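# Sort steel blanks into tray with magnet gripper arm

## Task

Among the grey-coated round blanks on the mat, some are steel and some aluminium. Every steel blank must end inside the tray and every aluminium blank outside it. The tray has to finish upright and all parts must be resting. With the magnet off, no blank may stay on it, and nothing may count only because the robot is holding it there. Finally release and move the gripper away.

## Robot and tools

Robot: one UR12e-type arm with six joints (shoulder pan, shoulder lift, elbow, wrist 1, wrist 2, wrist 3), mounted on a block at the scene origin either upright or tilted about halfway toward +y or -y; check the images. It faces +x. On its flange sit a 75 mm spacer, a 75 mm plate with a 22 mm block pointing along the tool's -y axis (corners sweep a 92 mm radius), and a magnet gripper: a 48 mm barrel whose flat face is the face point. The face point's z axis points out of the face; its x and y axes are the tool's axes.

Frames: the scene frame is fixed to the table, origin on the table top at the arm's foot, z = 0 is the table surface, +z up, +x out in front, +y to the left looking along +x. Results report end_effector_position (m) and end_effector_quat_wxyz in this frame, plus velocities, joint positions (rad), joint velocities, joint torques, wrist force/torque (N, N m, in the tool's own axes; offset up to about 5.5 N, noise up to 3.4 N, saturates near 100 N), a Hand target pose, and an Off the commanded pose line.

Magnet physics: it attracts steel only, not aluminium, so lifting a blank tells you its metal. Pull is strong only when the face lies flat on the part over its central 30 mm; it fades fast with gap (half at 0.33 mm, under 1 N at 10 mm). Light steel under 60 g may jump up from about 10 mm when on. Only friction resists sliding, so avoid tilting and fast moves while carrying. When off, about 0.3 N remains, so a steel part under about 30 g may stay stuck; check before finishing. magnet_out / magnet_back show piston position; part_present = 1 means strong pull on steel at the face (it also reads 1 on any fixed steel).

execute_actions: argument actions is a list of actions; each action is a table of 0 to 15 rows, each row played for one 1/30 s step, a short table repeating its final row. Each row is 7 numbers: dx, dy, dz, rx, ry, rz, magnet. The first six are an offset, not a pose, in the face point's own axes, measured from the face point's pose at the start of that action (every row of an action uses the same start). Each lies in -1 to 1, where 1 means 0.6 m for dx, dy, dz and 180 degrees for the rotation; rx, ry, rz form one rotation vector. Magnet is absolute: 1 on, 0 off (above 0.01 counts as on) and persists. Write every number literally; no expressions or multiplications. An empty list sends nothing and just reports the state. Per step the command is clipped to 100 mm and 16 degrees from the measured pose, and motion lags about 0.17 s.

move: target is one 7-number row in the same layout and scale, an offset in face point axes from the pose in the latest result that shows one, followed by the magnet setting (applied at the start). The face point follows a straight path lasting 0.5 to 10 s. speed: 0.002 to 0.5 m/s (default 0.25); rotation limit twice that in rad/s. stop_force: optional, 13 to 80 N, not allowed in the first 0.2 s; it ends the path when push along the target direction rises that much, then backs off two steps. Use it with very low speed for touching down, not with a rotation, and omit it when pulling away from contact. blocking=false returns after 0.5 s (not with stop_force); then use wait or stop before sending more. The move: line reports the ending (done, contact, off_target, moving, held, fault) and limits (paced = pose clipped, held = some steps blocked).

wait: seconds 0 to 10; the arm keeps its last command; returns early if a move ends.
stop: brakes a running move; needs stopping room.
zoom_image: camera "cam_wrist", region [x0, y0, x1, y1] in pixels of the 672x504 image, at most 504 by 504.
read_manual: section "licences" only; no motion.
finished_scene: scene = current scene number; ends it irreversibly and reports success.

Result warnings: "pose unreachable" means a clearance check changed or blocked joint targets (gives the first action index, counted from 0, and may be followed by "cause:"); "joint sent to its limit" names a joint pinned at its range end. Reported position may differ from reality at long reach; trust the camera.

Avoid: the arm is stiff, so commanding even slightly into a hard surface can trigger a fault. Torque fault (joint load limits: 306, 306, 139, 50.2, 50.2, 50.2 N m) or any outside force of 150 N halts the arm for 10 s and drops the remaining call. Motors overheat when holding loads (warning at 70 °C, brake stop at 85 °C). Never knock or drop items off the table, tip the tray, slam or drop parts. Suggested order: look, descend slowly with stop_force onto a blank with magnet on, lift a little; if it follows it is steel, carry it gently into the tray, lower, switch off, confirm release; leave aluminium outside the tray; finish clear of everything with magnet off.

Each tool is called after "Call:" as a command line: name --argument value for each argument, lists and objects as JSON in quotes; but a table of rows of numbers goes row by row, as --pt "numbers of a row", without its own name.

## Session

Call:
execute_actions --actions '[]'

Scene clock: 0.00 s.
end_effector_position=(+0.1170, -0.3480, +0.3315) magnet_out=0 magnet_back=1 part_present=0 end_effector_quat_wxyz=(-0.072, +0.506, +0.854, +0.099) end_effector_velocity=(+0.000, +0.000, -0.000) end_effector_angular_velocity=(+0.001, +0.000, -0.001)
Joint positions: [-1.632 -0.913  2.256 -1.88  -1.671  2.596]
Joint velocities: [-0.     0.    -0.     0.001  0.     0.001]
Joint torques (N m, as the arm reports them, + toward a larger angle): no reading
Motor temperatures (°C, as the motors report them): [30 29 29 35 36 36]
Wrist force (N, on the end effector, along its own x y z axes, offset not removed): no reading
Wrist torque (N m, same axes, about the end effector's origin, offset not removed): no reading
Hand target: +0.117, -0.348, +0.332; -0.072, +0.506, +0.854, +0.099

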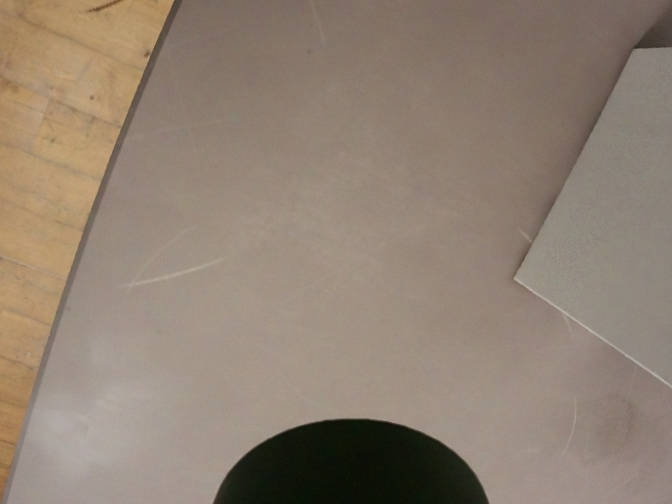

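Call:
move --target '[0.288,0.875,-0.311,0.012,-0.078,0.159,0]'

Scene clock: 7.67 s.
end_effector_position=(+0.4996, +0.0006, +0.6020) magnet_out=0 magnet_back=1 part_present=0 end_effector_quat_wxyz=(+0.000, +0.707, +0.707, +0.001) end_effector_velocity=(+0.002, +0.001, +0.001) end_effector_angular_velocity=(+0.001, +0.002, -0.005)
Joint positions: [-1.001 -1.468  1.871 -1.258 -1.194  3.54 ]
Joint velocities: [ 0.003  0.002 -0.005  0.003  0.001  0.006]
Joint torques (N m, as the arm reports them, + toward a larger angle): [-19.84  13.44 -51.44  -2.06   2.89   2.37]
Motor temperatures (°C, as the motors report them): [30 29 29 35 36 36]
Wrist force (N, on the end effector, along its own x y z axes, offset not removed): [-1.0 -3.3 -1.6]
Wrist torque (N m, same axes, about the end effector's origin, offset not removed): [-0.17 0.03 0.19]
Hand target: +0.500, +0.001, +0.602; +0.000, +0.707, +0.707, +0.001
Off the commanded pose: 0.001 m, 0 deg.
move: done
camera_calibration (this result's frames):
cam_wrist: T_world_to_cam=[[0.0472578, 0.998793, -0.013398, -0.011169], [0.97498, -0.0432062, 0.218052, -0.565585], [0.21721, -0.0233674, -0.975845, 0.558863], [0, 0, 0, 1]] pos_world=[0.430572, -0.000222101, 0.668541]

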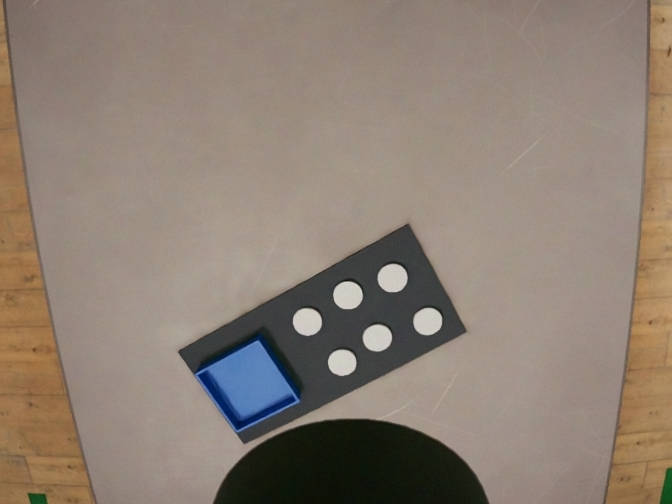

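Call:
move --target '[0.094,0.189,0.92,0,0,0,0]'

Call:
move --target '[0,0,0.08,0,0,0,1]' --speed 0.01 --stop_force 15

Scene clock: 17.43 s.
end_effector_position=(+0.6142, +0.0579, +0.0503) magnet_out=0 magnet_back=1 part_present=0 end_effector_quat_wxyz=(+0.000, +0.707, +0.707, +0.001) end_effector_velocity=(+0.002, -0.000, -0.003) end_effector_angular_velocity=(-0.002, -0.002, -0.001)
Joint positions: [-0.355 -1.082  2.311 -2.439 -0.847  4.19 ]
Joint velocities: [ 0.004  0.005 -0.001 -0.011  0.001  0.008]
Joint torques (N m, as the arm reports them, + toward a larger angle): [-29.78 -23.48 -33.75  -7.55   2.43   3.  ]
Motor temperatures (°C, as the motors report them): [30 29 29 35 36 36]
Wrist force (N, on the end effector, along its own x y z axes, offset not removed): [-0.7 -2.0 -2.5]
Wrist torque (N m, same axes, about the end effector's origin, offset not removed): [-0.21 -0.05 0.14]
Hand target: +0.614, +0.058, +0.050; +0.000, +0.707, +0.707, +0.001
Off the commanded pose: 0.001 m, 0 deg.
move: done
camera_calibration (this result's frames):
cam_wrist: T_world_to_cam=[[0.0466225, 0.998838, -0.0122268, -0.0808774], [0.97495, -0.0428357, 0.218261, -0.554557], [0.217483, -0.0220964, -0.975814, -0.00338071], [0, 0, 0, 1]] pos_world=[0.545171, 0.0569538, 0.11675]

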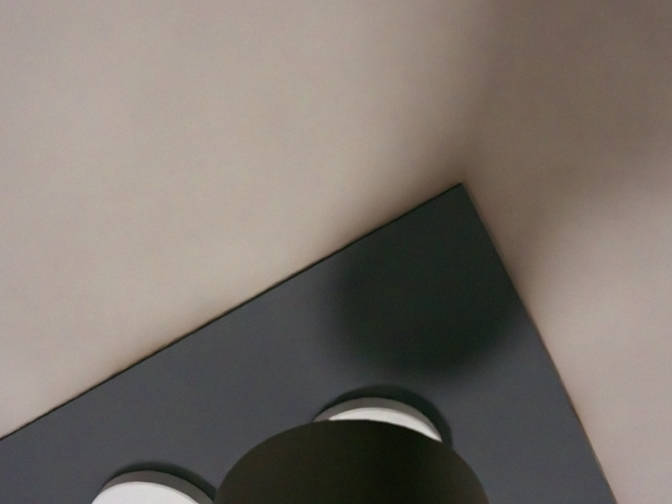

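Scene clock: 21.93 s.
end_effector_position=(+0.6144, +0.0581, +0.0094) magnet_out=1 magnet_back=0 part_present=1 end_effector_quat_wxyz=(+0.000, +0.707, +0.707, +0.001) end_effector_velocity=(-0.001, -0.000, +0.001) end_effector_angular_velocity=(+0.001, +0.006, -0.002)
Joint positions: [-0.308 -1.015  2.316 -2.551 -0.832  4.249]
Joint velocities: [-0.002 -0.003 -0.001  0.013 -0.003 -0.006]
Joint torques (N m, as the arm reports them, + toward a larger angle): [-34.28 -30.07  -5.84   6.54  -0.81   0.14]
Motor temperatures (°C, as the motors report them): [30 29 29 35 36 36]
Wrist force (N, on the end effector, along its own x y z axes, offset not removed): [-14.4 0.7 -65.8]
Wrist torque (N m, same axes, about the end effector's origin, offset not removed): [-1.68 0.07 0.50]
Hand target: +0.614, +0.058, +0.010; +0.000, +0.707, +0.707, +0.001
Off the commanded pose: 0.007 m, 0 deg.
move: contact
camera_calibration (this result's frames):
cam_wrist: T_world_to_cam=[[0.046311, 0.998853, -0.0121994, -0.08136], [0.974872, -0.0425285, 0.218668, -0.545857], [0.217899, -0.0220196, -0.975723, -0.0435513], [0, 0, 0, 1]] pos_world=[0.545399, 0.0570932, 0.0758752]

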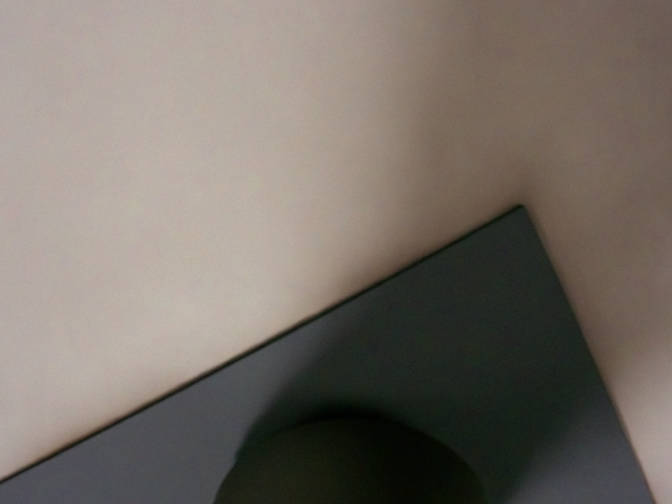

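Call:
move --target '[0,0,-0.1,0,0,0,1]' --speed 0.15

Call:
move --target '[-0.385,0.265,0,0,0,0,1]'

Call:
move --target '[0,0,0.075,0,0,0,1]' --speed 0.08

Call:
execute_actions --actions '[[[0,0,0,0,0,0,0]],[[0,0,-0.07,0,0,0,0]]]'

Call:
move --target '[0.195,-0.16,0,0,0,0,0]'

Scene clock: 26.10 s.
end_effector_position=(+0.6143, +0.0580, +0.0692) magnet_out=1 magnet_back=0 part_present=1 end_effector_quat_wxyz=(+0.000, +0.707, +0.707, +0.001) end_effector_velocity=(-0.000, -0.000, +0.003) end_effector_angular_velocity=(-0.000, +0.002, -0.002)
Joint positions: [-0.375 -1.112  2.306 -2.388 -0.855  4.164]
Joint velocities: [-0.003 -0.004 -0.001  0.01  -0.002 -0.003]
Joint torques (N m, as the arm reports them, + toward a larger angle): [-65.52 -37.68 -34.26  -0.47  -2.9   -1.62]
Motor temperatures (°C, as the motors report them): [30 29 29 35 36 36]
Wrist force (N, on the end effector, along its own x y z axes, offset not removed): [-2.8 -1.9 -2.1]
Wrist torque (N m, same axes, about the end effector's origin, offset not removed): [0.03 0.16 0.25]
Hand target: +0.614, +0.058, +0.070; +0.000, +0.707, +0.707, +0.001
Off the commanded pose: 0.000 m, 0 deg.
move: done
camera_calibration (this result's frames):
cam_wrist: T_world_to_cam=[[0.0463898, 0.998847, -0.0123733, -0.0805355], [0.974845, -0.0425648, 0.218783, -0.55878], [0.218004, -0.0222114, -0.975695, 0.0147187], [0, 0, 0, 1]] pos_world=[0.545251, 0.0569851, 0.135616]

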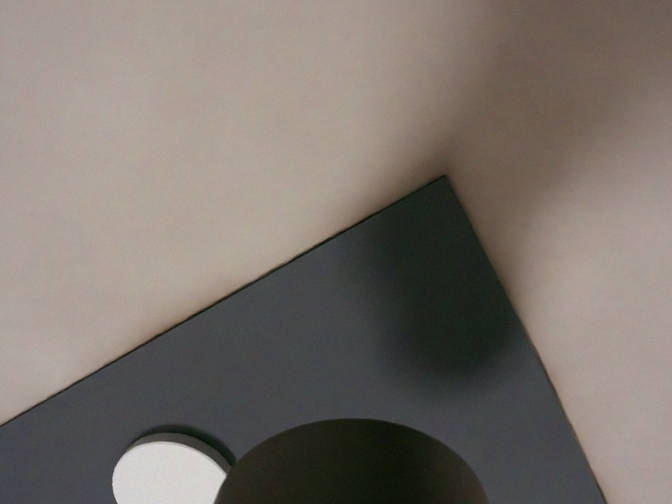

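Scene clock: 27.93 s.
end_effector_position=(+0.7733, -0.1728, +0.0691) magnet_out=1 magnet_back=0 part_present=1 end_effector_quat_wxyz=(+0.000, +0.707, +0.707, +0.001) end_effector_velocity=(+0.002, -0.002, -0.000) end_effector_angular_velocity=(-0.001, +0.001, -0.000)
Joint positions: [-0.484 -0.697  1.889 -2.303 -0.899  4.036]
Joint velocities: [ 0.     0.004 -0.005  0.001 -0.002  0.   ]
Joint torques (N m, as the arm reports them, + toward a larger angle): [-84.32 -47.57 -39.44  -0.99  -2.96  -1.81]
Motor temperatures (°C, as the motors report them): [30 29 29 35 36 36]
Wrist force (N, on the end effector, along its own x y z axes, offset not removed): [-1.4 1.8 1.9]
Wrist torque (N m, same axes, about the end effector's origin, offset not removed): [0.34 -0.03 0.03]
Hand target: +0.773, -0.173, +0.069; +0.000, +0.707, +0.707, +0.001
Off the commanded pose: 0.000 m, 0 deg.
move: done
camera_calibration (this result's frames):
cam_wrist: T_world_to_cam=[[0.0464546, 0.998841, -0.0125883, 0.142535], [0.974845, -0.0425813, 0.218777, -0.723573], [0.217987, -0.0224348, -0.975694, -0.0251471], [0, 0, 0, 1]] pos_world=[0.704232, -0.173745, 0.135559]

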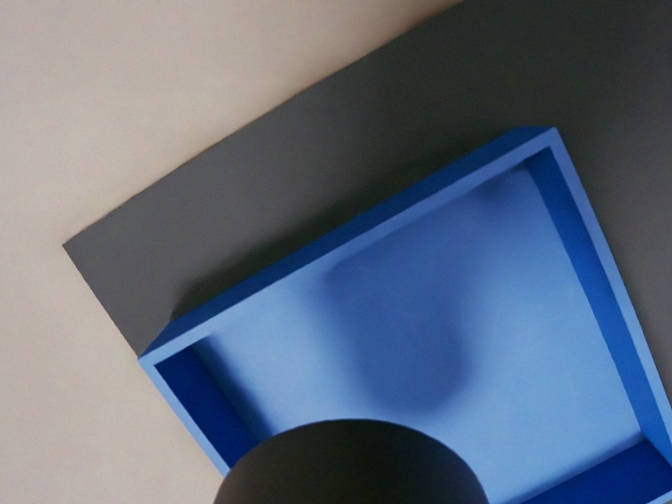

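Scene clock: 29.00 s.
end_effector_position=(+0.7733, -0.1727, +0.0243) magnet_out=1 magnet_back=0 part_present=1 end_effector_quat_wxyz=(+0.000, +0.707, +0.707, +0.001) end_effector_velocity=(+0.000, -0.000, -0.002) end_effector_angular_velocity=(+0.000, -0.000, -0.001)
Joint positions: [-0.448 -0.648  1.894 -2.383 -0.883  4.078]
Joint velocities: [ 0.002  0.003  0.    -0.004  0.001  0.002]
Joint torques (N m, as the arm reports them, + toward a larger angle): [-44.77 -47.43 -32.65  -7.35   2.66   2.23]
Motor temperatures (°C, as the motors report them): [30 29 29 35 36 36]
Wrist force (N, on the end effector, along its own x y z axes, offset not removed): [-2.0 -1.7 -0.8]
Wrist torque (N m, same axes, about the end effector's origin, offset not removed): [-0.14 0.13 0.18]
Hand target: +0.773, -0.173, +0.024; +0.000, +0.707, +0.707, +0.001
Off the commanded pose: 0.000 m, 0 deg.
move: done
camera_calibration (this result's frames):
cam_wrist: T_world_to_cam=[[0.0464983, 0.998841, -0.0124445, 0.141829], [0.974864, -0.0426576, 0.218677, -0.713792], [0.217893, -0.0222998, -0.975718, -0.0687917], [0, 0, 0, 1]] pos_world=[0.704244, -0.173647, 0.0907334]

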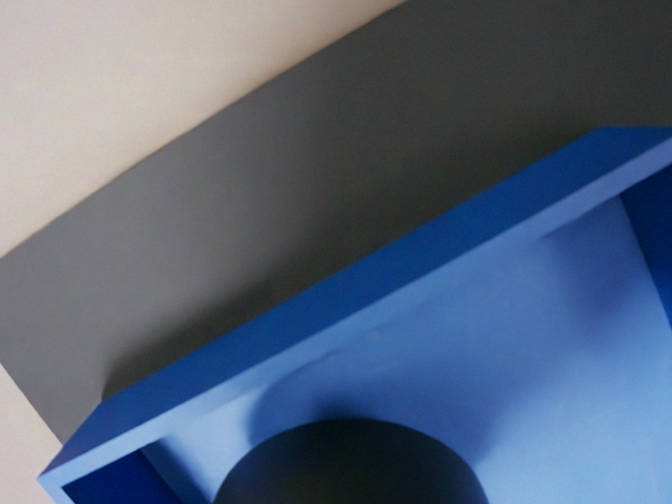

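Scene clock: 30.00 s.
end_effector_position=(+0.7732, -0.1728, +0.0649) magnet_out=0 magnet_back=1 part_present=0 end_effector_quat_wxyz=(+0.001, +0.707, +0.707, +0.001) end_effector_velocity=(-0.001, -0.000, +0.010) end_effector_angular_velocity=(+0.003, +0.002, +0.000)
Joint positions: [-0.48  -0.693  1.89  -2.311 -0.897  4.04 ]
Joint velocities: [-0.009 -0.01  -0.002  0.023 -0.003 -0.013]
Joint torques (N m, as the arm reports them, + toward a larger angle): [-79.98 -65.18 -38.52  -1.7   -2.41  -1.25]
Motor temperatures (°C, as the motors report them): [30 29 29 35 36 36]
Wrist force (N, on the end effector, along its own x y z axes, offset not removed): [0.3 0.2 1.2]
Wrist torque (N m, same axes, about the end effector's origin, offset not removed): [0.19 -0.22 0.16]
Hand target: +0.773, -0.173, +0.066; +0.000, +0.707, +0.707, +0.001
Off the commanded pose: 0.001 m, 0 deg.
Step readings (end_effector_position; steps 1 to 15: 1st action; 16 to 30: 2nd action):
0: (+0.7733, -0.1727, +0.0243)
1: (+0.7733, -0.1727, +0.0242)
2: (+0.7733, -0.1727, +0.0242)
4: (+0.7733, -0.1727, +0.0242)
8: (+0.7733, -0.1727, +0.0242)
15: (+0.7733, -0.1727, +0.0242)
16: (+0.7733, -0.1727, +0.0242)
17: (+0.7734, -0.1728, +0.0262)
19: (+0.7738, -0.1731, +0.0404)
23: (+0.7735, -0.1729, +0.0574)
30: end_effector_position above
camera_calibration (this result's frames):
cam_wrist: T_world_to_cam=[[0.0465481, 0.998836, -0.0126644, 0.142418], [0.974805, -0.0426523, 0.218943, -0.722604], [0.218148, -0.0225367, -0.975656, -0.0293614], [0, 0, 0, 1]] pos_world=[0.704173, -0.173735, 0.131366]

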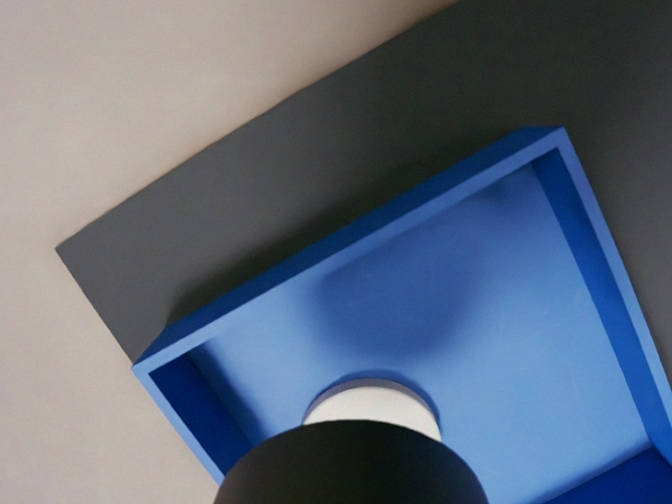

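Scene clock: 31.30 s.
end_effector_position=(+0.6774, -0.0561, +0.0648) magnet_out=0 magnet_back=1 part_present=0 end_effector_quat_wxyz=(+0.000, +0.707, +0.707, +0.001) end_effector_velocity=(-0.002, +0.002, +0.000) end_effector_angular_velocity=(-0.000, +0.001, -0.002)
Joint positions: [-0.443 -0.903  2.148 -2.387 -0.881  4.083]
Joint velocities: [-0.    -0.004  0.005  0.    -0.001  0.002]
Joint torques (N m, as the arm reports them, + toward a larger angle): [-34.86 -57.85 -22.2   -6.74   2.84   1.9 ]
Motor temperatures (°C, as the motors report them): [30 29 29 35 36 36]
Wrist force (N, on the end effector, along its own x y z axes, offset not removed): [-0.1 -0.8 0.0]
Wrist torque (N m, same axes, about the end effector's origin, offset not removed): [-0.11 -0.07 0.17]
Hand target: +0.677, -0.056, +0.065; +0.001, +0.707, +0.707, +0.001
Off the commanded pose: 0.000 m, 0 deg.
move: done
camera_calibration (this result's frames):
cam_wrist: T_world_to_cam=[[0.0465187, 0.998838, -0.0125815, 0.0303801], [0.974807, -0.0426418, 0.218935, -0.624173], [0.218144, -0.0224491, -0.975658, -0.00590538], [0, 0, 0, 1]] pos_world=[0.608323, -0.0570932, 0.131274]

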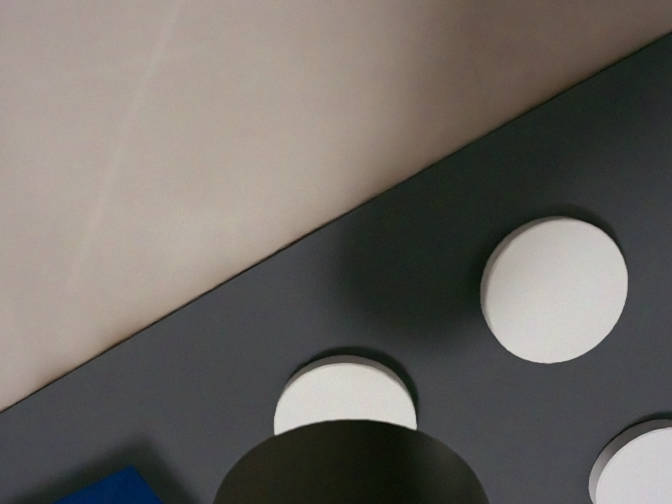

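Call:
move --target '[0,-0.01,0.088,0,0,0,1]' --speed 0.06

Call:
move --target '[0,0,-0.03,0,0,0,1]' --speed 0.06

Scene clock: 34.57 s.
end_effector_position=(+0.6715, -0.0560, +0.0122) magnet_out=1 magnet_back=0 part_present=1 end_effector_quat_wxyz=(+0.000, +0.707, +0.707, +0.001) end_effector_velocity=(-0.000, -0.000, -0.002) end_effector_angular_velocity=(+0.000, -0.000, -0.002)
Joint positions: [-0.396 -0.834  2.166 -2.509 -0.863  4.139]
Joint velocities: [ 0.002  0.003  0.    -0.006  0.001  0.005]
Joint torques (N m, as the arm reports them, + toward a larger angle): [-36.51 -33.98 -17.15  -6.85   2.67   3.09]
Motor temperatures (°C, as the motors report them): [30 29 29 35 36 36]
Wrist force (N, on the end effector, along its own x y z axes, offset not removed): [-1.7 0.8 1.1]
Wrist torque (N m, same axes, about the end effector's origin, offset not removed): [0.27 0.14 0.12]
Hand target: +0.672, -0.056, +0.012; +0.000, +0.707, +0.707, +0.001
Off the commanded pose: 0.000 m, 0 deg.
move: done
camera_calibration (this result's frames):
cam_wrist: T_world_to_cam=[[0.0464698, 0.998842, -0.0124698, 0.0299316], [0.974815, -0.0426191, 0.218907, -0.606957], [0.218122, -0.0223283, -0.975666, -0.0559377], [0, 0, 0, 1]] pos_world=[0.602481, -0.0570139, 0.0786636]

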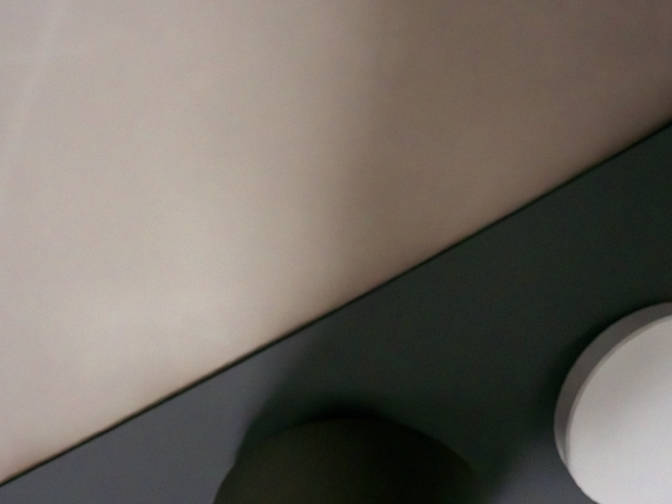

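Scene clock: 35.43 s.
end_effector_position=(+0.6715, -0.0561, +0.0299) magnet_out=1 magnet_back=0 part_present=1 end_effector_quat_wxyz=(+0.000, +0.707, +0.707, +0.001) end_effector_velocity=(-0.000, -0.000, +0.002) end_effector_angular_velocity=(+0.001, +0.000, +0.002)
Joint positions: [-0.414 -0.859  2.165 -2.469 -0.869  4.118]
Joint velocities: [-0.002 -0.003 -0.     0.006 -0.001 -0.005]
Joint torques (N m, as the arm reports them, + toward a larger angle): [-71.94 -52.34 -32.8   -0.08  -2.3   -1.41]
Motor temperatures (°C, as the motors report them): [30 29 29 35 36 36]
Wrist force (N, on the end effector, along its own x y z axes, offset not removed): [-2.6 -4.1 -1.0]
Wrist torque (N m, same axes, about the end effector's origin, offset not removed): [-0.31 0.12 0.19]
Hand target: +0.671, -0.056, +0.030; +0.000, +0.707, +0.707, +0.001
Off the commanded pose: 0.000 m, 0 deg.
move: done
camera_calibration (this result's frames):
cam_wrist: T_world_to_cam=[[0.0465038, 0.99884, -0.012511, 0.0301686], [0.97481, -0.0426429, 0.218922, -0.610784], [0.218135, -0.0223765, -0.975662, -0.0386422], [0, 0, 0, 1]] pos_world=[0.602424, -0.0570439, 0.09639]

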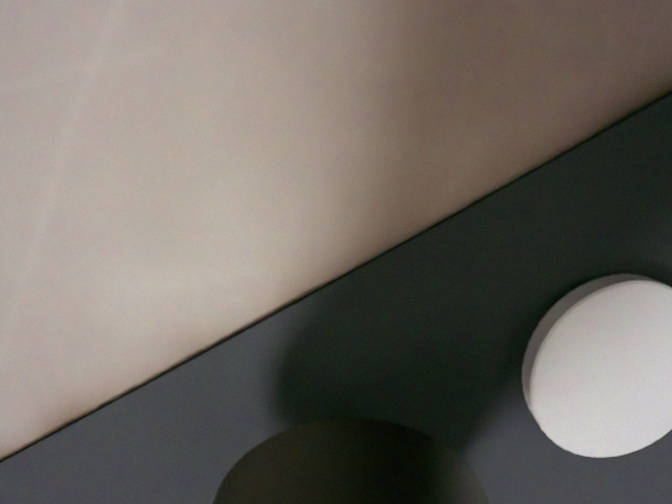

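Call:
move --target '[0,0,-0.06,0,0,0,1]' --speed 0.15

Call:
move --target '[-0.137,0.118,0,0,0,0,1]'

Call:
move --target '[0,0,0.07,0,0,0,1]' --speed 0.08

Call:
execute_actions --actions '[[[0,0,0,0,0,0,0]],[[0,0,-0.07,0,0,0,0]]]'

Call:
move --target '[0.233,-0.177,0,0,0,0,0]'

Call:
move --target '[0,0,0.087,0,0,0,1]' --speed 0.06

Scene clock: 40.03 s.
end_effector_position=(+0.6714, -0.0562, +0.0657) magnet_out=1 magnet_back=0 part_present=1 end_effector_quat_wxyz=(+0.001, +0.707, +0.707, +0.001) end_effector_velocity=(-0.000, -0.000, +0.002) end_effector_angular_velocity=(-0.000, +0.001, -0.001)
Joint positions: [-0.448 -0.908  2.16  -2.389 -0.884  4.077]
Joint velocities: [-0.002 -0.003 -0.001  0.006 -0.002 -0.002]
Joint torques (N m, as the arm reports them, + toward a larger angle): [-73.94 -55.31 -35.85  -0.06  -2.92  -1.65]
Motor temperatures (°C, as the motors report them): [30 29 29 35 36 36]
Wrist force (N, on the end effector, along its own x y z axes, offset not removed): [-2.4 -4.2 -0.8]
Wrist torque (N m, same axes, about the end effector's origin, offset not removed): [-0.35 0.17 0.09]
Hand target: +0.671, -0.056, +0.066; +0.000, +0.707, +0.707, +0.001
Off the commanded pose: 0.000 m, 0 deg.
move: done
camera_calibration (this result's frames):
cam_wrist: T_world_to_cam=[[0.0465481, 0.998837, -0.0125983, 0.0306628], [0.9748, -0.0426662, 0.218963, -0.618515], [0.21817, -0.0224731, -0.975652, -0.00378205], [0, 0, 0, 1]] pos_world=[0.602326, -0.0571018, 0.132128]

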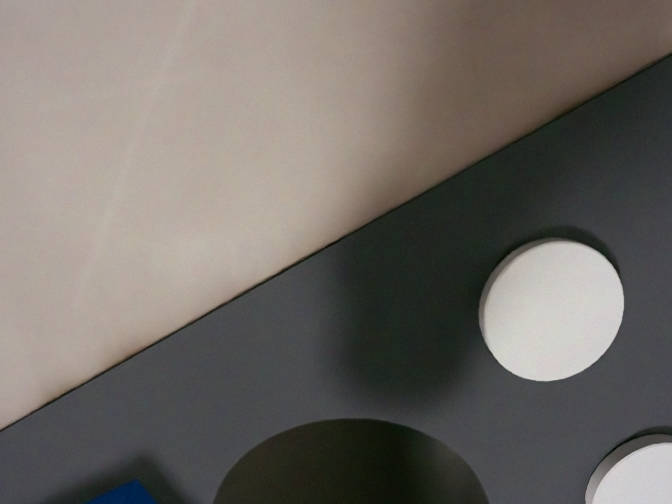

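Scene clock: 41.17 s.
end_effector_position=(+0.7420, -0.1381, +0.0657) magnet_out=1 magnet_back=0 part_present=1 end_effector_quat_wxyz=(+0.001, +0.707, +0.707, +0.001) end_effector_velocity=(+0.002, -0.002, -0.000) end_effector_angular_velocity=(+0.000, -0.001, +0.001)
Joint positions: [-0.473 -0.757  1.976 -2.338 -0.894  4.049]
Joint velocities: [-0.     0.004 -0.005  0.001  0.001 -0.001]
Joint torques (N m, as the arm reports them, + toward a larger angle): [-81.56 -41.88 -38.21  -0.47  -2.47  -1.09]
Motor temperatures (°C, as the motors report them): [30 29 29 35 36 36]
Wrist force (N, on the end effector, along its own x y z axes, offset not removed): [-0.9 -1.0 0.6]
Wrist torque (N m, same axes, about the end effector's origin, offset not removed): [0.01 -0.03 0.13]
Hand target: +0.742, -0.138, +0.066; +0.001, +0.707, +0.707, +0.001
Off the commanded pose: 0.000 m, 0 deg.
move: done
camera_calibration (this result's frames):
cam_wrist: T_world_to_cam=[[0.0465687, 0.998835, -0.0126608, 0.10918], [0.974796, -0.0426722, 0.218981, -0.69085], [0.218185, -0.0225393, -0.975647, -0.0209947], [0, 0, 0, 1]] pos_world=[0.672934, -0.139006, 0.132182]

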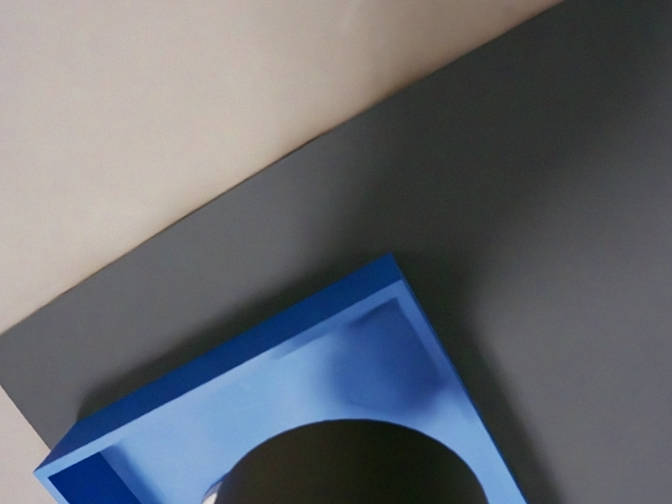

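Scene clock: 42.20 s.
end_effector_position=(+0.7420, -0.1380, +0.0239) magnet_out=1 magnet_back=0 part_present=1 end_effector_quat_wxyz=(+0.000, +0.707, +0.707, +0.001) end_effector_velocity=(+0.001, +0.000, -0.002) end_effector_angular_velocity=(-0.001, -0.001, +0.001)
Joint positions: [-0.438 -0.708  1.98  -2.418 -0.879  4.09 ]
Joint velocities: [ 0.002  0.002 -0.    -0.005  0.001  0.003]
Joint torques (N m, as the arm reports them, + toward a larger angle): [-41.33 -43.34 -32.53  -6.9    3.64   2.7 ]
Motor temperatures (°C, as the motors report them): [30 29 29 35 36 36]
Wrist force (N, on the end effector, along its own x y z axes, offset not removed): [1.0 -1.5 -0.9]
Wrist torque (N m, same axes, about the end effector's origin, offset not removed): [0.05 -0.21 0.29]
Hand target: +0.742, -0.138, +0.024; +0.001, +0.707, +0.707, +0.001
Off the commanded pose: 0.000 m, 0 deg.
move: done
camera_calibration (this result's frames):
cam_wrist: T_world_to_cam=[[0.0466487, 0.998833, -0.0124823, 0.108488], [0.974828, -0.0427932, 0.218812, -0.681682], [0.218022, -0.0223754, -0.975687, -0.0616972], [0, 0, 0, 1]] pos_world=[0.672914, -0.138913, 0.0903171]

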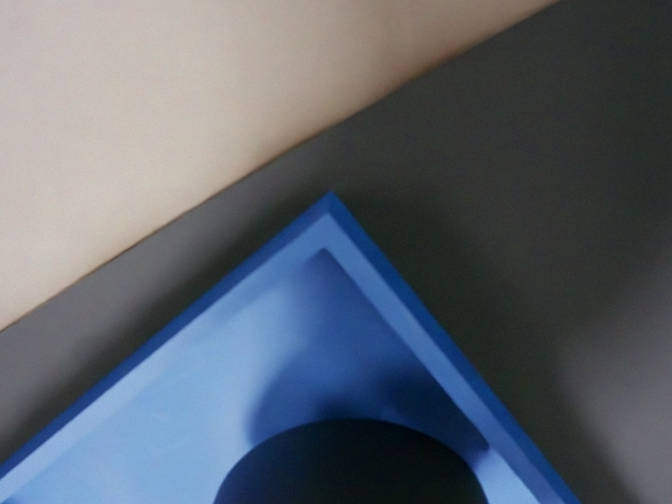

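Scene clock: 43.20 s.
end_effector_position=(+0.7419, -0.1381, +0.0645) magnet_out=0 magnet_back=1 part_present=0 end_effector_quat_wxyz=(+0.001, +0.707, +0.707, +0.001) end_effector_velocity=(-0.000, +0.001, +0.012) end_effector_angular_velocity=(+0.000, +0.001, -0.001)
Joint positions: [-0.472 -0.755  1.976 -2.341 -0.894  4.05 ]
Joint velocities: [-0.009 -0.014 -0.002  0.025 -0.005 -0.011]
Joint torques (N m, as the arm reports them, + toward a larger angle): [-80.14 -67.01 -36.61  -1.79  -3.25  -1.55]
Motor temperatures (°C, as the motors report them): [30 29 29 35 36 36]
Wrist force (N, on the end effector, along its own x y z axes, offset not removed): [-0.9 -1.1 -1.7]
Wrist torque (N m, same axes, about the end effector's origin, offset not removed): [-0.08 0.07 0.12]
Hand target: +0.742, -0.138, +0.066; +0.000, +0.707, +0.707, +0.001
Off the commanded pose: 0.001 m, 0 deg.
Step readings (end_effector_position; steps 1 to 15: 1st action; 16 to 30: 2nd action):
0: (+0.7420, -0.1380, +0.0239)
1: (+0.7420, -0.1380, +0.0238)
2: (+0.7420, -0.1380, +0.0238)
4: (+0.7420, -0.1380, +0.0238)
8: (+0.7420, -0.1380, +0.0238)
15: (+0.7420, -0.1380, +0.0238)
16: (+0.7420, -0.1380, +0.0238)
17: (+0.7421, -0.1381, +0.0258)
19: (+0.7426, -0.1384, +0.0399)
23: (+0.7423, -0.1382, +0.0569)
30: end_effector_position above
camera_calibration (this result's frames):
cam_wrist: T_world_to_cam=[[0.0466964, 0.998828, -0.0127325, 0.109085], [0.974757, -0.0427776, 0.219133, -0.6905], [0.218332, -0.0226438, -0.975612, -0.022304], [0, 0, 0, 1]] pos_world=[0.672846, -0.139, 0.13094]

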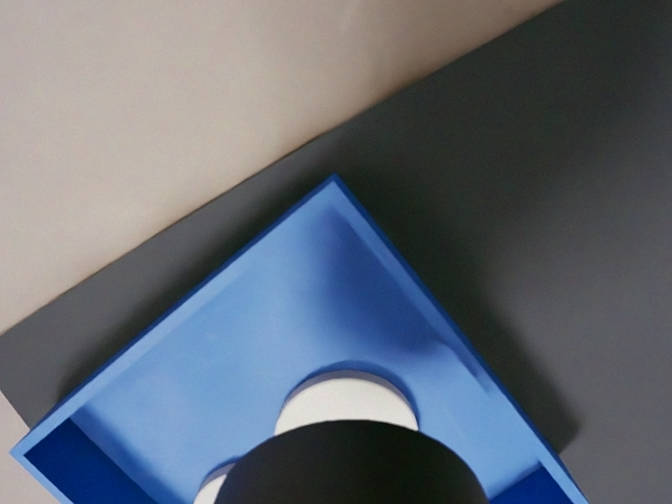

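Scene clock: 44.63 s.
end_effector_position=(+0.6358, +0.0015, +0.0644) magnet_out=0 magnet_back=1 part_present=0 end_effector_quat_wxyz=(+0.001, +0.707, +0.707, +0.001) end_effector_velocity=(-0.001, +0.002, +0.000) end_effector_angular_velocity=(+0.001, +0.000, -0.001)
Joint positions: [-0.415 -1.009  2.252 -2.405 -0.87   4.117]
Joint velocities: [ 0.    -0.004  0.003  0.002  0.001  0.001]
Joint torques (N m, as the arm reports them, + toward a larger angle): [-34.11 -46.47 -19.76  -0.93   2.52   2.85]
Motor temperatures (°C, as the motors report them): [30 29 29 35 36 36]
Wrist force (N, on the end effector, along its own x y z axes, offset not removed): [1.8 -0.7 -0.3]
Wrist torque (N m, same axes, about the end effector's origin, offset not removed): [0.15 -0.28 0.07]
Hand target: +0.636, +0.002, +0.064; +0.001, +0.707, +0.707, +0.001
Off the commanded pose: 0.000 m, 0 deg.
move: done
camera_calibration (this result's frames):
cam_wrist: T_world_to_cam=[[0.0466322, 0.998832, -0.0126373, -0.0253136], [0.97475, -0.0427349, 0.219171, -0.581086], [0.218375, -0.0225387, -0.975605, 0.0039028], [0, 0, 0, 1]] pos_world=[0.566741, 0.000539428, 0.130845]

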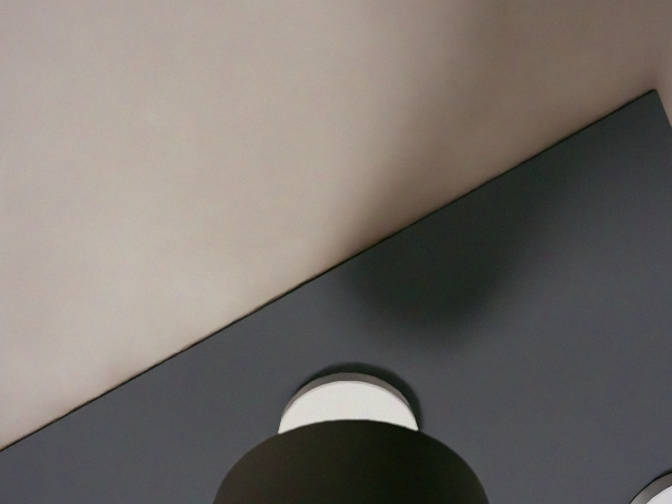

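Scene clock: 45.97 s.
end_effector_position=(+0.6359, +0.0016, +0.0124) magnet_out=1 magnet_back=0 part_present=0 end_effector_quat_wxyz=(+0.001, +0.707, +0.707, +0.002) end_effector_velocity=(+0.000, -0.000, -0.003) end_effector_angular_velocity=(+0.000, -0.000, -0.001)
Joint positions: [-0.36  -0.93   2.259 -2.535 -0.849  4.184]
Joint velocities: [ 0.003  0.005 -0.    -0.007  0.001  0.005]
Joint torques (N m, as the arm reports them, + toward a larger angle): [-32.81 -24.65 -18.59  -6.18   2.99   2.1 ]
Motor temperatures (°C, as the motors report them): [30 29 29 35 36 36]
Wrist force (N, on the end effector, along its own x y z axes, offset not removed): [-2.6 -4.7 -1.8]
Wrist torque (N m, same axes, about the end effector's origin, offset not removed): [-0.34 0.33 0.15]
Hand target: +0.636, +0.002, +0.012; +0.001, +0.707, +0.707, +0.002
Off the commanded pose: 0.000 m, 0 deg.
move: done
camera_calibration (this result's frames):
cam_wrist: T_world_to_cam=[[0.0466106, 0.998835, -0.0124858, -0.0260661], [0.974766, -0.0427486, 0.219096, -0.569785], [0.218307, -0.0223829, -0.975623, -0.0468161], [0, 0, 0, 1]] pos_world=[0.566843, 0.000630281, 0.0788376]

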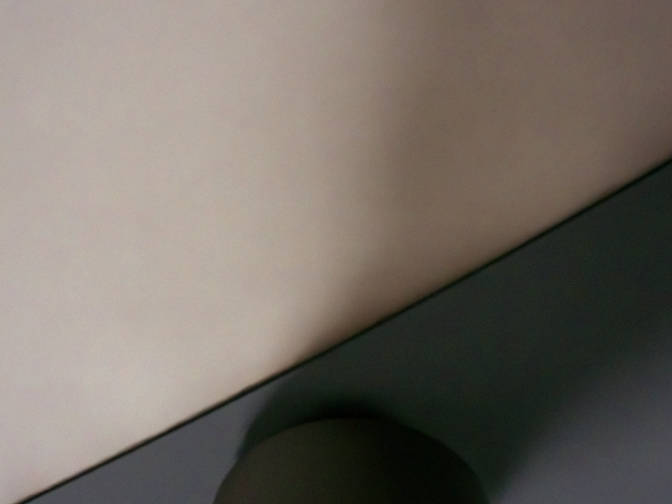

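Aluminium. Next D (.679,.111).

Call:
move --target '[0,0,-0.07,0,0,0,0]' --speed 0.15

Call:
move --target '[0.182,0.072,0,0,0,0,0]'

Call:
move --target '[0,0,0.07,0,0,0,1]' --speed 0.06

Scene clock: 49.30 s.
end_effector_position=(+0.6358, +0.0015, +0.0542) magnet_out=0 magnet_back=1 part_present=0 end_effector_quat_wxyz=(+0.001, +0.707, +0.707, +0.001) end_effector_velocity=(-0.000, -0.000, +0.002) end_effector_angular_velocity=(+0.001, +0.001, -0.001)
Joint positions: [-0.405 -0.994  2.254 -2.431 -0.866  4.129]
Joint velocities: [-0.003 -0.002 -0.001  0.008 -0.001 -0.004]
Joint torques (N m, as the arm reports them, + toward a larger angle): [-69.62 -44.06 -33.86  -0.64  -2.36  -0.54]
Motor temperatures (°C, as the motors report them): [30 29 29 35 36 36]
Wrist force (N, on the end effector, along its own x y z axes, offset not removed): [-1.1 -3.3 -1.5]
Wrist torque (N m, same axes, about the end effector's origin, offset not removed): [-0.25 0.02 0.05]
Hand target: +0.636, +0.002, +0.054; +0.001, +0.707, +0.707, +0.001
Off the commanded pose: 0.000 m, 0 deg.
move: done
camera_calibration (this result's frames):
cam_wrist: T_world_to_cam=[[0.0466645, 0.998831, -0.0125966, -0.0254885], [0.974752, -0.0427757, 0.219155, -0.578819], [0.21836, -0.0225053, -0.975609, -0.00607606], [0, 0, 0, 1]] pos_world=[0.566722, 0.00056254, 0.120602]

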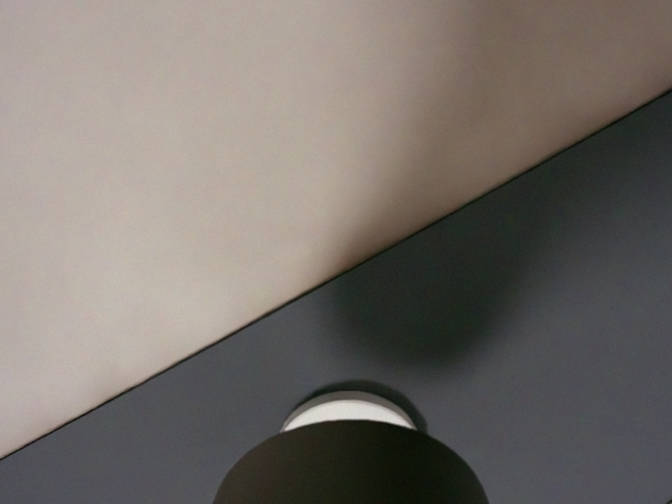

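Scene clock: 50.47 s.
end_effector_position=(+0.6788, +0.1108, +0.0545) magnet_out=0 magnet_back=1 part_present=0 end_effector_quat_wxyz=(+0.000, +0.707, +0.707, +0.002) end_effector_velocity=(+0.001, +0.002, +0.000) end_effector_angular_velocity=(-0.001, -0.001, -0.000)
Joint positions: [-0.268 -1.093  2.194 -2.386 -0.82   4.301]
Joint velocities: [ 0.002 -0.001 -0.002 -0.001  0.     0.004]
Joint torques (N m, as the arm reports them, + toward a larger angle): [-32.52 -46.57 -37.06  -0.97   2.94   3.32]
Motor temperatures (°C, as the motors report them): [30 29 29 35 36 36]
Wrist force (N, on the end effector, along its own x y z axes, offset not removed): [-2.4 -1.7 -0.7]
Wrist torque (N m, same axes, about the end effector's origin, offset not removed): [-0.03 0.09 0.13]
Hand target: +0.679, +0.111, +0.054; +0.001, +0.707, +0.707, +0.002
Off the commanded pose: 0.000 m, 0 deg.
move: done
camera_calibration (this result's frames):
cam_wrist: T_world_to_cam=[[0.0465588, 0.99884, -0.0122887, -0.136562], [0.974752, -0.0427396, 0.219164, -0.616103], [0.218384, -0.0221824, -0.975611, -0.012778], [0, 0, 0, 1]] pos_world=[0.609696, 0.109788, 0.120883]

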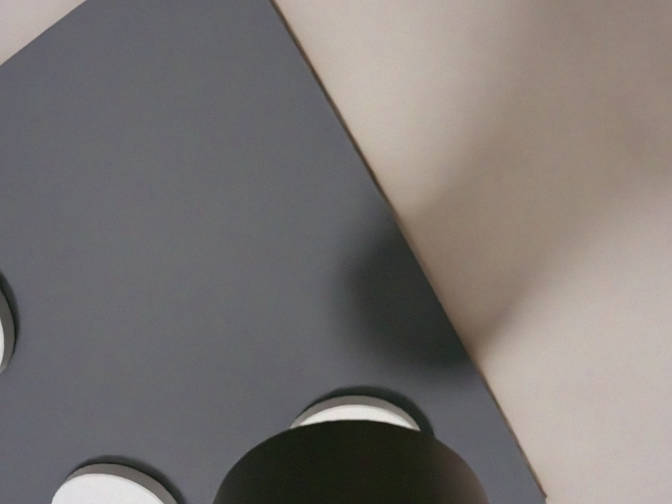

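Scene clock: 51.63 s.
end_effector_position=(+0.6788, +0.1108, +0.0127) magnet_out=1 magnet_back=0 part_present=0 end_effector_quat_wxyz=(+0.000, +0.707, +0.707, +0.002) end_effector_velocity=(+0.000, +0.000, -0.002) end_effector_angular_velocity=(-0.001, -0.000, -0.000)
Joint positions: [-0.225 -1.032  2.199 -2.491 -0.808  4.359]
Joint velocities: [ 0.002  0.003 -0.    -0.006  0.     0.004]
Joint torques (N m, as the arm reports them, + toward a larger angle): [-31.77 -29.69 -15.67  -6.17   2.46   2.94]
Motor temperatures (°C, as the motors report them): [30 29 29 35 36 36]
Wrist force (N, on the end effector, along its own x y z axes, offset not removed): [0.7 0.3 0.3]
Wrist torque (N m, same axes, about the end effector's origin, offset not removed): [0.10 -0.21 0.05]
Hand target: +0.679, +0.111, +0.012; +0.000, +0.707, +0.707, +0.002
Off the commanded pose: 0.000 m, 0 deg.
move: done
camera_calibration (this result's frames):
cam_wrist: T_world_to_cam=[[0.0465267, 0.998843, -0.0121778, -0.137147], [0.974767, -0.042734, 0.219096, -0.60704], [0.218322, -0.0220644, -0.975627, -0.0535291], [0, 0, 0, 1]] pos_world=[0.60979, 0.109866, 0.0791055]

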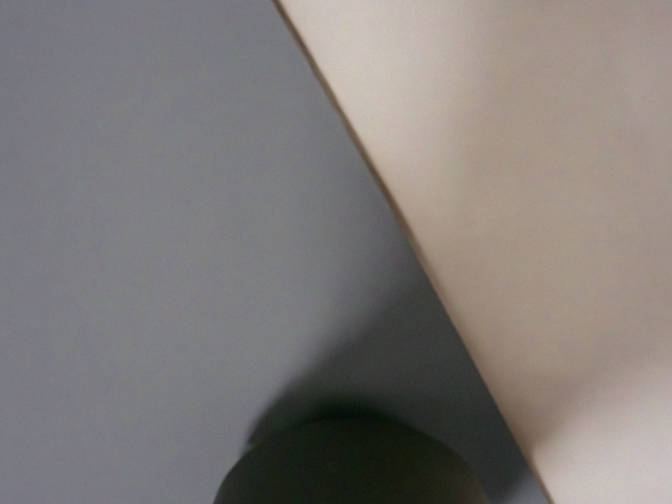

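Call:
move --target '[0,0,-0.07,0,0,0,0]' --speed 0.15

Call:
move --target '[-0.117,0.035,0,0,0,0,0]'

Call:
move --target '[0,0,0.071,0,0,0,1]' --speed 0.06

Scene clock: 54.87 s.
end_effector_position=(+0.6787, +0.1108, +0.0544) magnet_out=0 magnet_back=1 part_present=0 end_effector_quat_wxyz=(+0.000, +0.707, +0.707, +0.002) end_effector_velocity=(-0.000, +0.000, +0.002) end_effector_angular_velocity=(+0.000, +0.001, -0.001)
Joint positions: [-0.268 -1.093  2.194 -2.386 -0.82   4.301]
Joint velocities: [-0.002 -0.003 -0.001  0.008 -0.001 -0.003]
Joint torques (N m, as the arm reports them, + toward a larger angle): [-70.43 -56.47 -34.91  -1.12  -2.78  -1.14]
Motor temperatures (°C, as the motors report them): [30 29 29 35 36 36]
Wrist force (N, on the end effector, along its own x y z axes, offset not removed): [2.0 -2.2 -0.2]
Wrist torque (N m, same axes, about the end effector's origin, offset not removed): [-0.08 -0.31 0.18]
Hand target: +0.679, +0.111, +0.055; +0.000, +0.707, +0.707, +0.002
Off the commanded pose: 0.000 m, 0 deg.
move: done
camera_calibration (this result's frames):
cam_wrist: T_world_to_cam=[[0.0465757, 0.998839, -0.0122809, -0.136575], [0.974749, -0.0427576, 0.219172, -0.61607], [0.218392, -0.0221789, -0.975609, -0.0127968], [0, 0, 0, 1]] pos_world=[0.609669, 0.109791, 0.120863]

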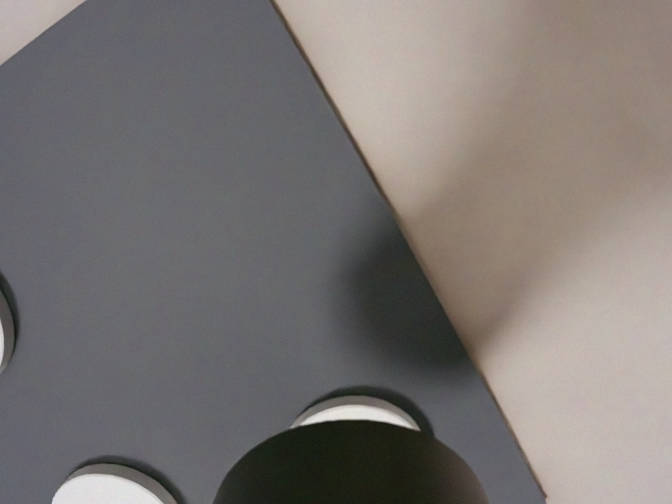

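Scene clock: 55.90 s.
end_effector_position=(+0.6997, +0.0407, +0.0544) magnet_out=0 magnet_back=1 part_present=0 end_effector_quat_wxyz=(+0.001, +0.707, +0.707, +0.002) end_effector_velocity=(+0.001, -0.002, +0.000) end_effector_angular_velocity=(+0.000, -0.001, +0.000)
Joint positions: [-0.328 -0.991  2.143 -2.385 -0.838  4.225]
Joint velocities: [-0.002  0.002 -0.002  0.001 -0.    -0.002]
Joint torques (N m, as the arm reports them, + toward a larger angle): [-78.92 -32.63 -34.08  -0.62  -2.68  -1.18]
Motor temperatures (°C, as the motors report them): [30 29 29 35 36 36]
Wrist force (N, on the end effector, along its own x y z axes, offset not removed): [-1.7 -3.5 3.9]
Wrist torque (N m, same axes, about the end effector's origin, offset not removed): [-0.26 0.12 0.19]
Hand target: +0.700, +0.040, +0.054; +0.001, +0.707, +0.707, +0.002
Off the commanded pose: 0.000 m, 0 deg.
move: done
camera_calibration (this result's frames):
cam_wrist: T_world_to_cam=[[0.0465968, 0.998837, -0.0124084, -0.0676164], [0.974744, -0.0427498, 0.219197, -0.639473], [0.218411, -0.0223088, -0.975602, -0.0189875], [0, 0, 0, 1]] pos_world=[0.63062, 0.0397769, 0.120807]

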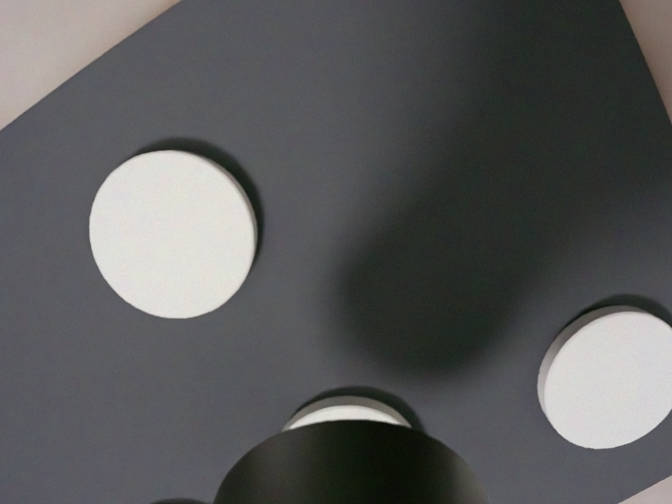

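Scene clock: 57.10 s.
end_effector_position=(+0.6998, +0.0408, +0.0120) magnet_out=1 magnet_back=0 part_present=1 end_effector_quat_wxyz=(+0.000, +0.707, +0.707, +0.002) end_effector_velocity=(+0.000, -0.000, -0.001) end_effector_angular_velocity=(-0.002, -0.001, +0.001)
Joint positions: [-0.286 -0.933  2.148 -2.484 -0.825  4.278]
Joint velocities: [ 0.002  0.002  0.    -0.007 -0.001  0.004]
Joint torques (N m, as the arm reports them, + toward a larger angle): [-31.73 -33.93 -20.8   -6.23   2.24   3.  ]
Motor temperatures (°C, as the motors report them): [30 29 29 35 36 36]
Wrist force (N, on the end effector, along its own x y z axes, offset not removed): [-0.9 0.4 1.9]
Wrist torque (N m, same axes, about the end effector's origin, offset not removed): [0.25 -0.07 0.21]
Hand target: +0.700, +0.041, +0.012; +0.001, +0.707, +0.707, +0.002
Off the commanded pose: 0.000 m, 0 deg.
move: done
camera_calibration (this result's frames):
cam_wrist: T_world_to_cam=[[0.0465941, 0.998838, -0.0122904, -0.068231], [0.97476, -0.0427748, 0.219117, -0.630248], [0.218337, -0.0221897, -0.975621, -0.0603257], [0, 0, 0, 1]] pos_world=[0.630692, 0.0398544, 0.0784045]

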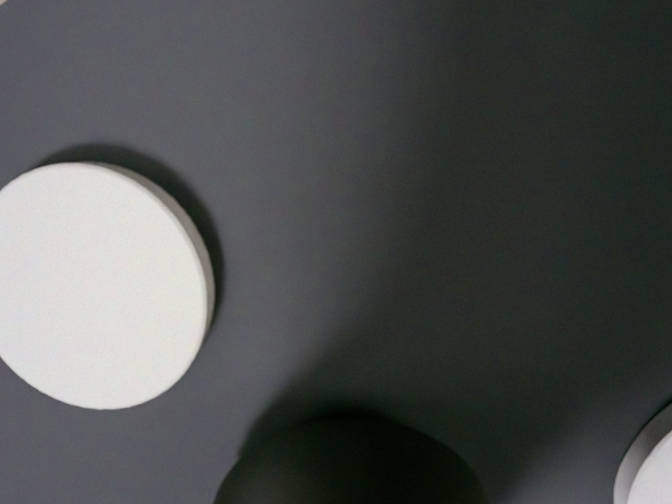

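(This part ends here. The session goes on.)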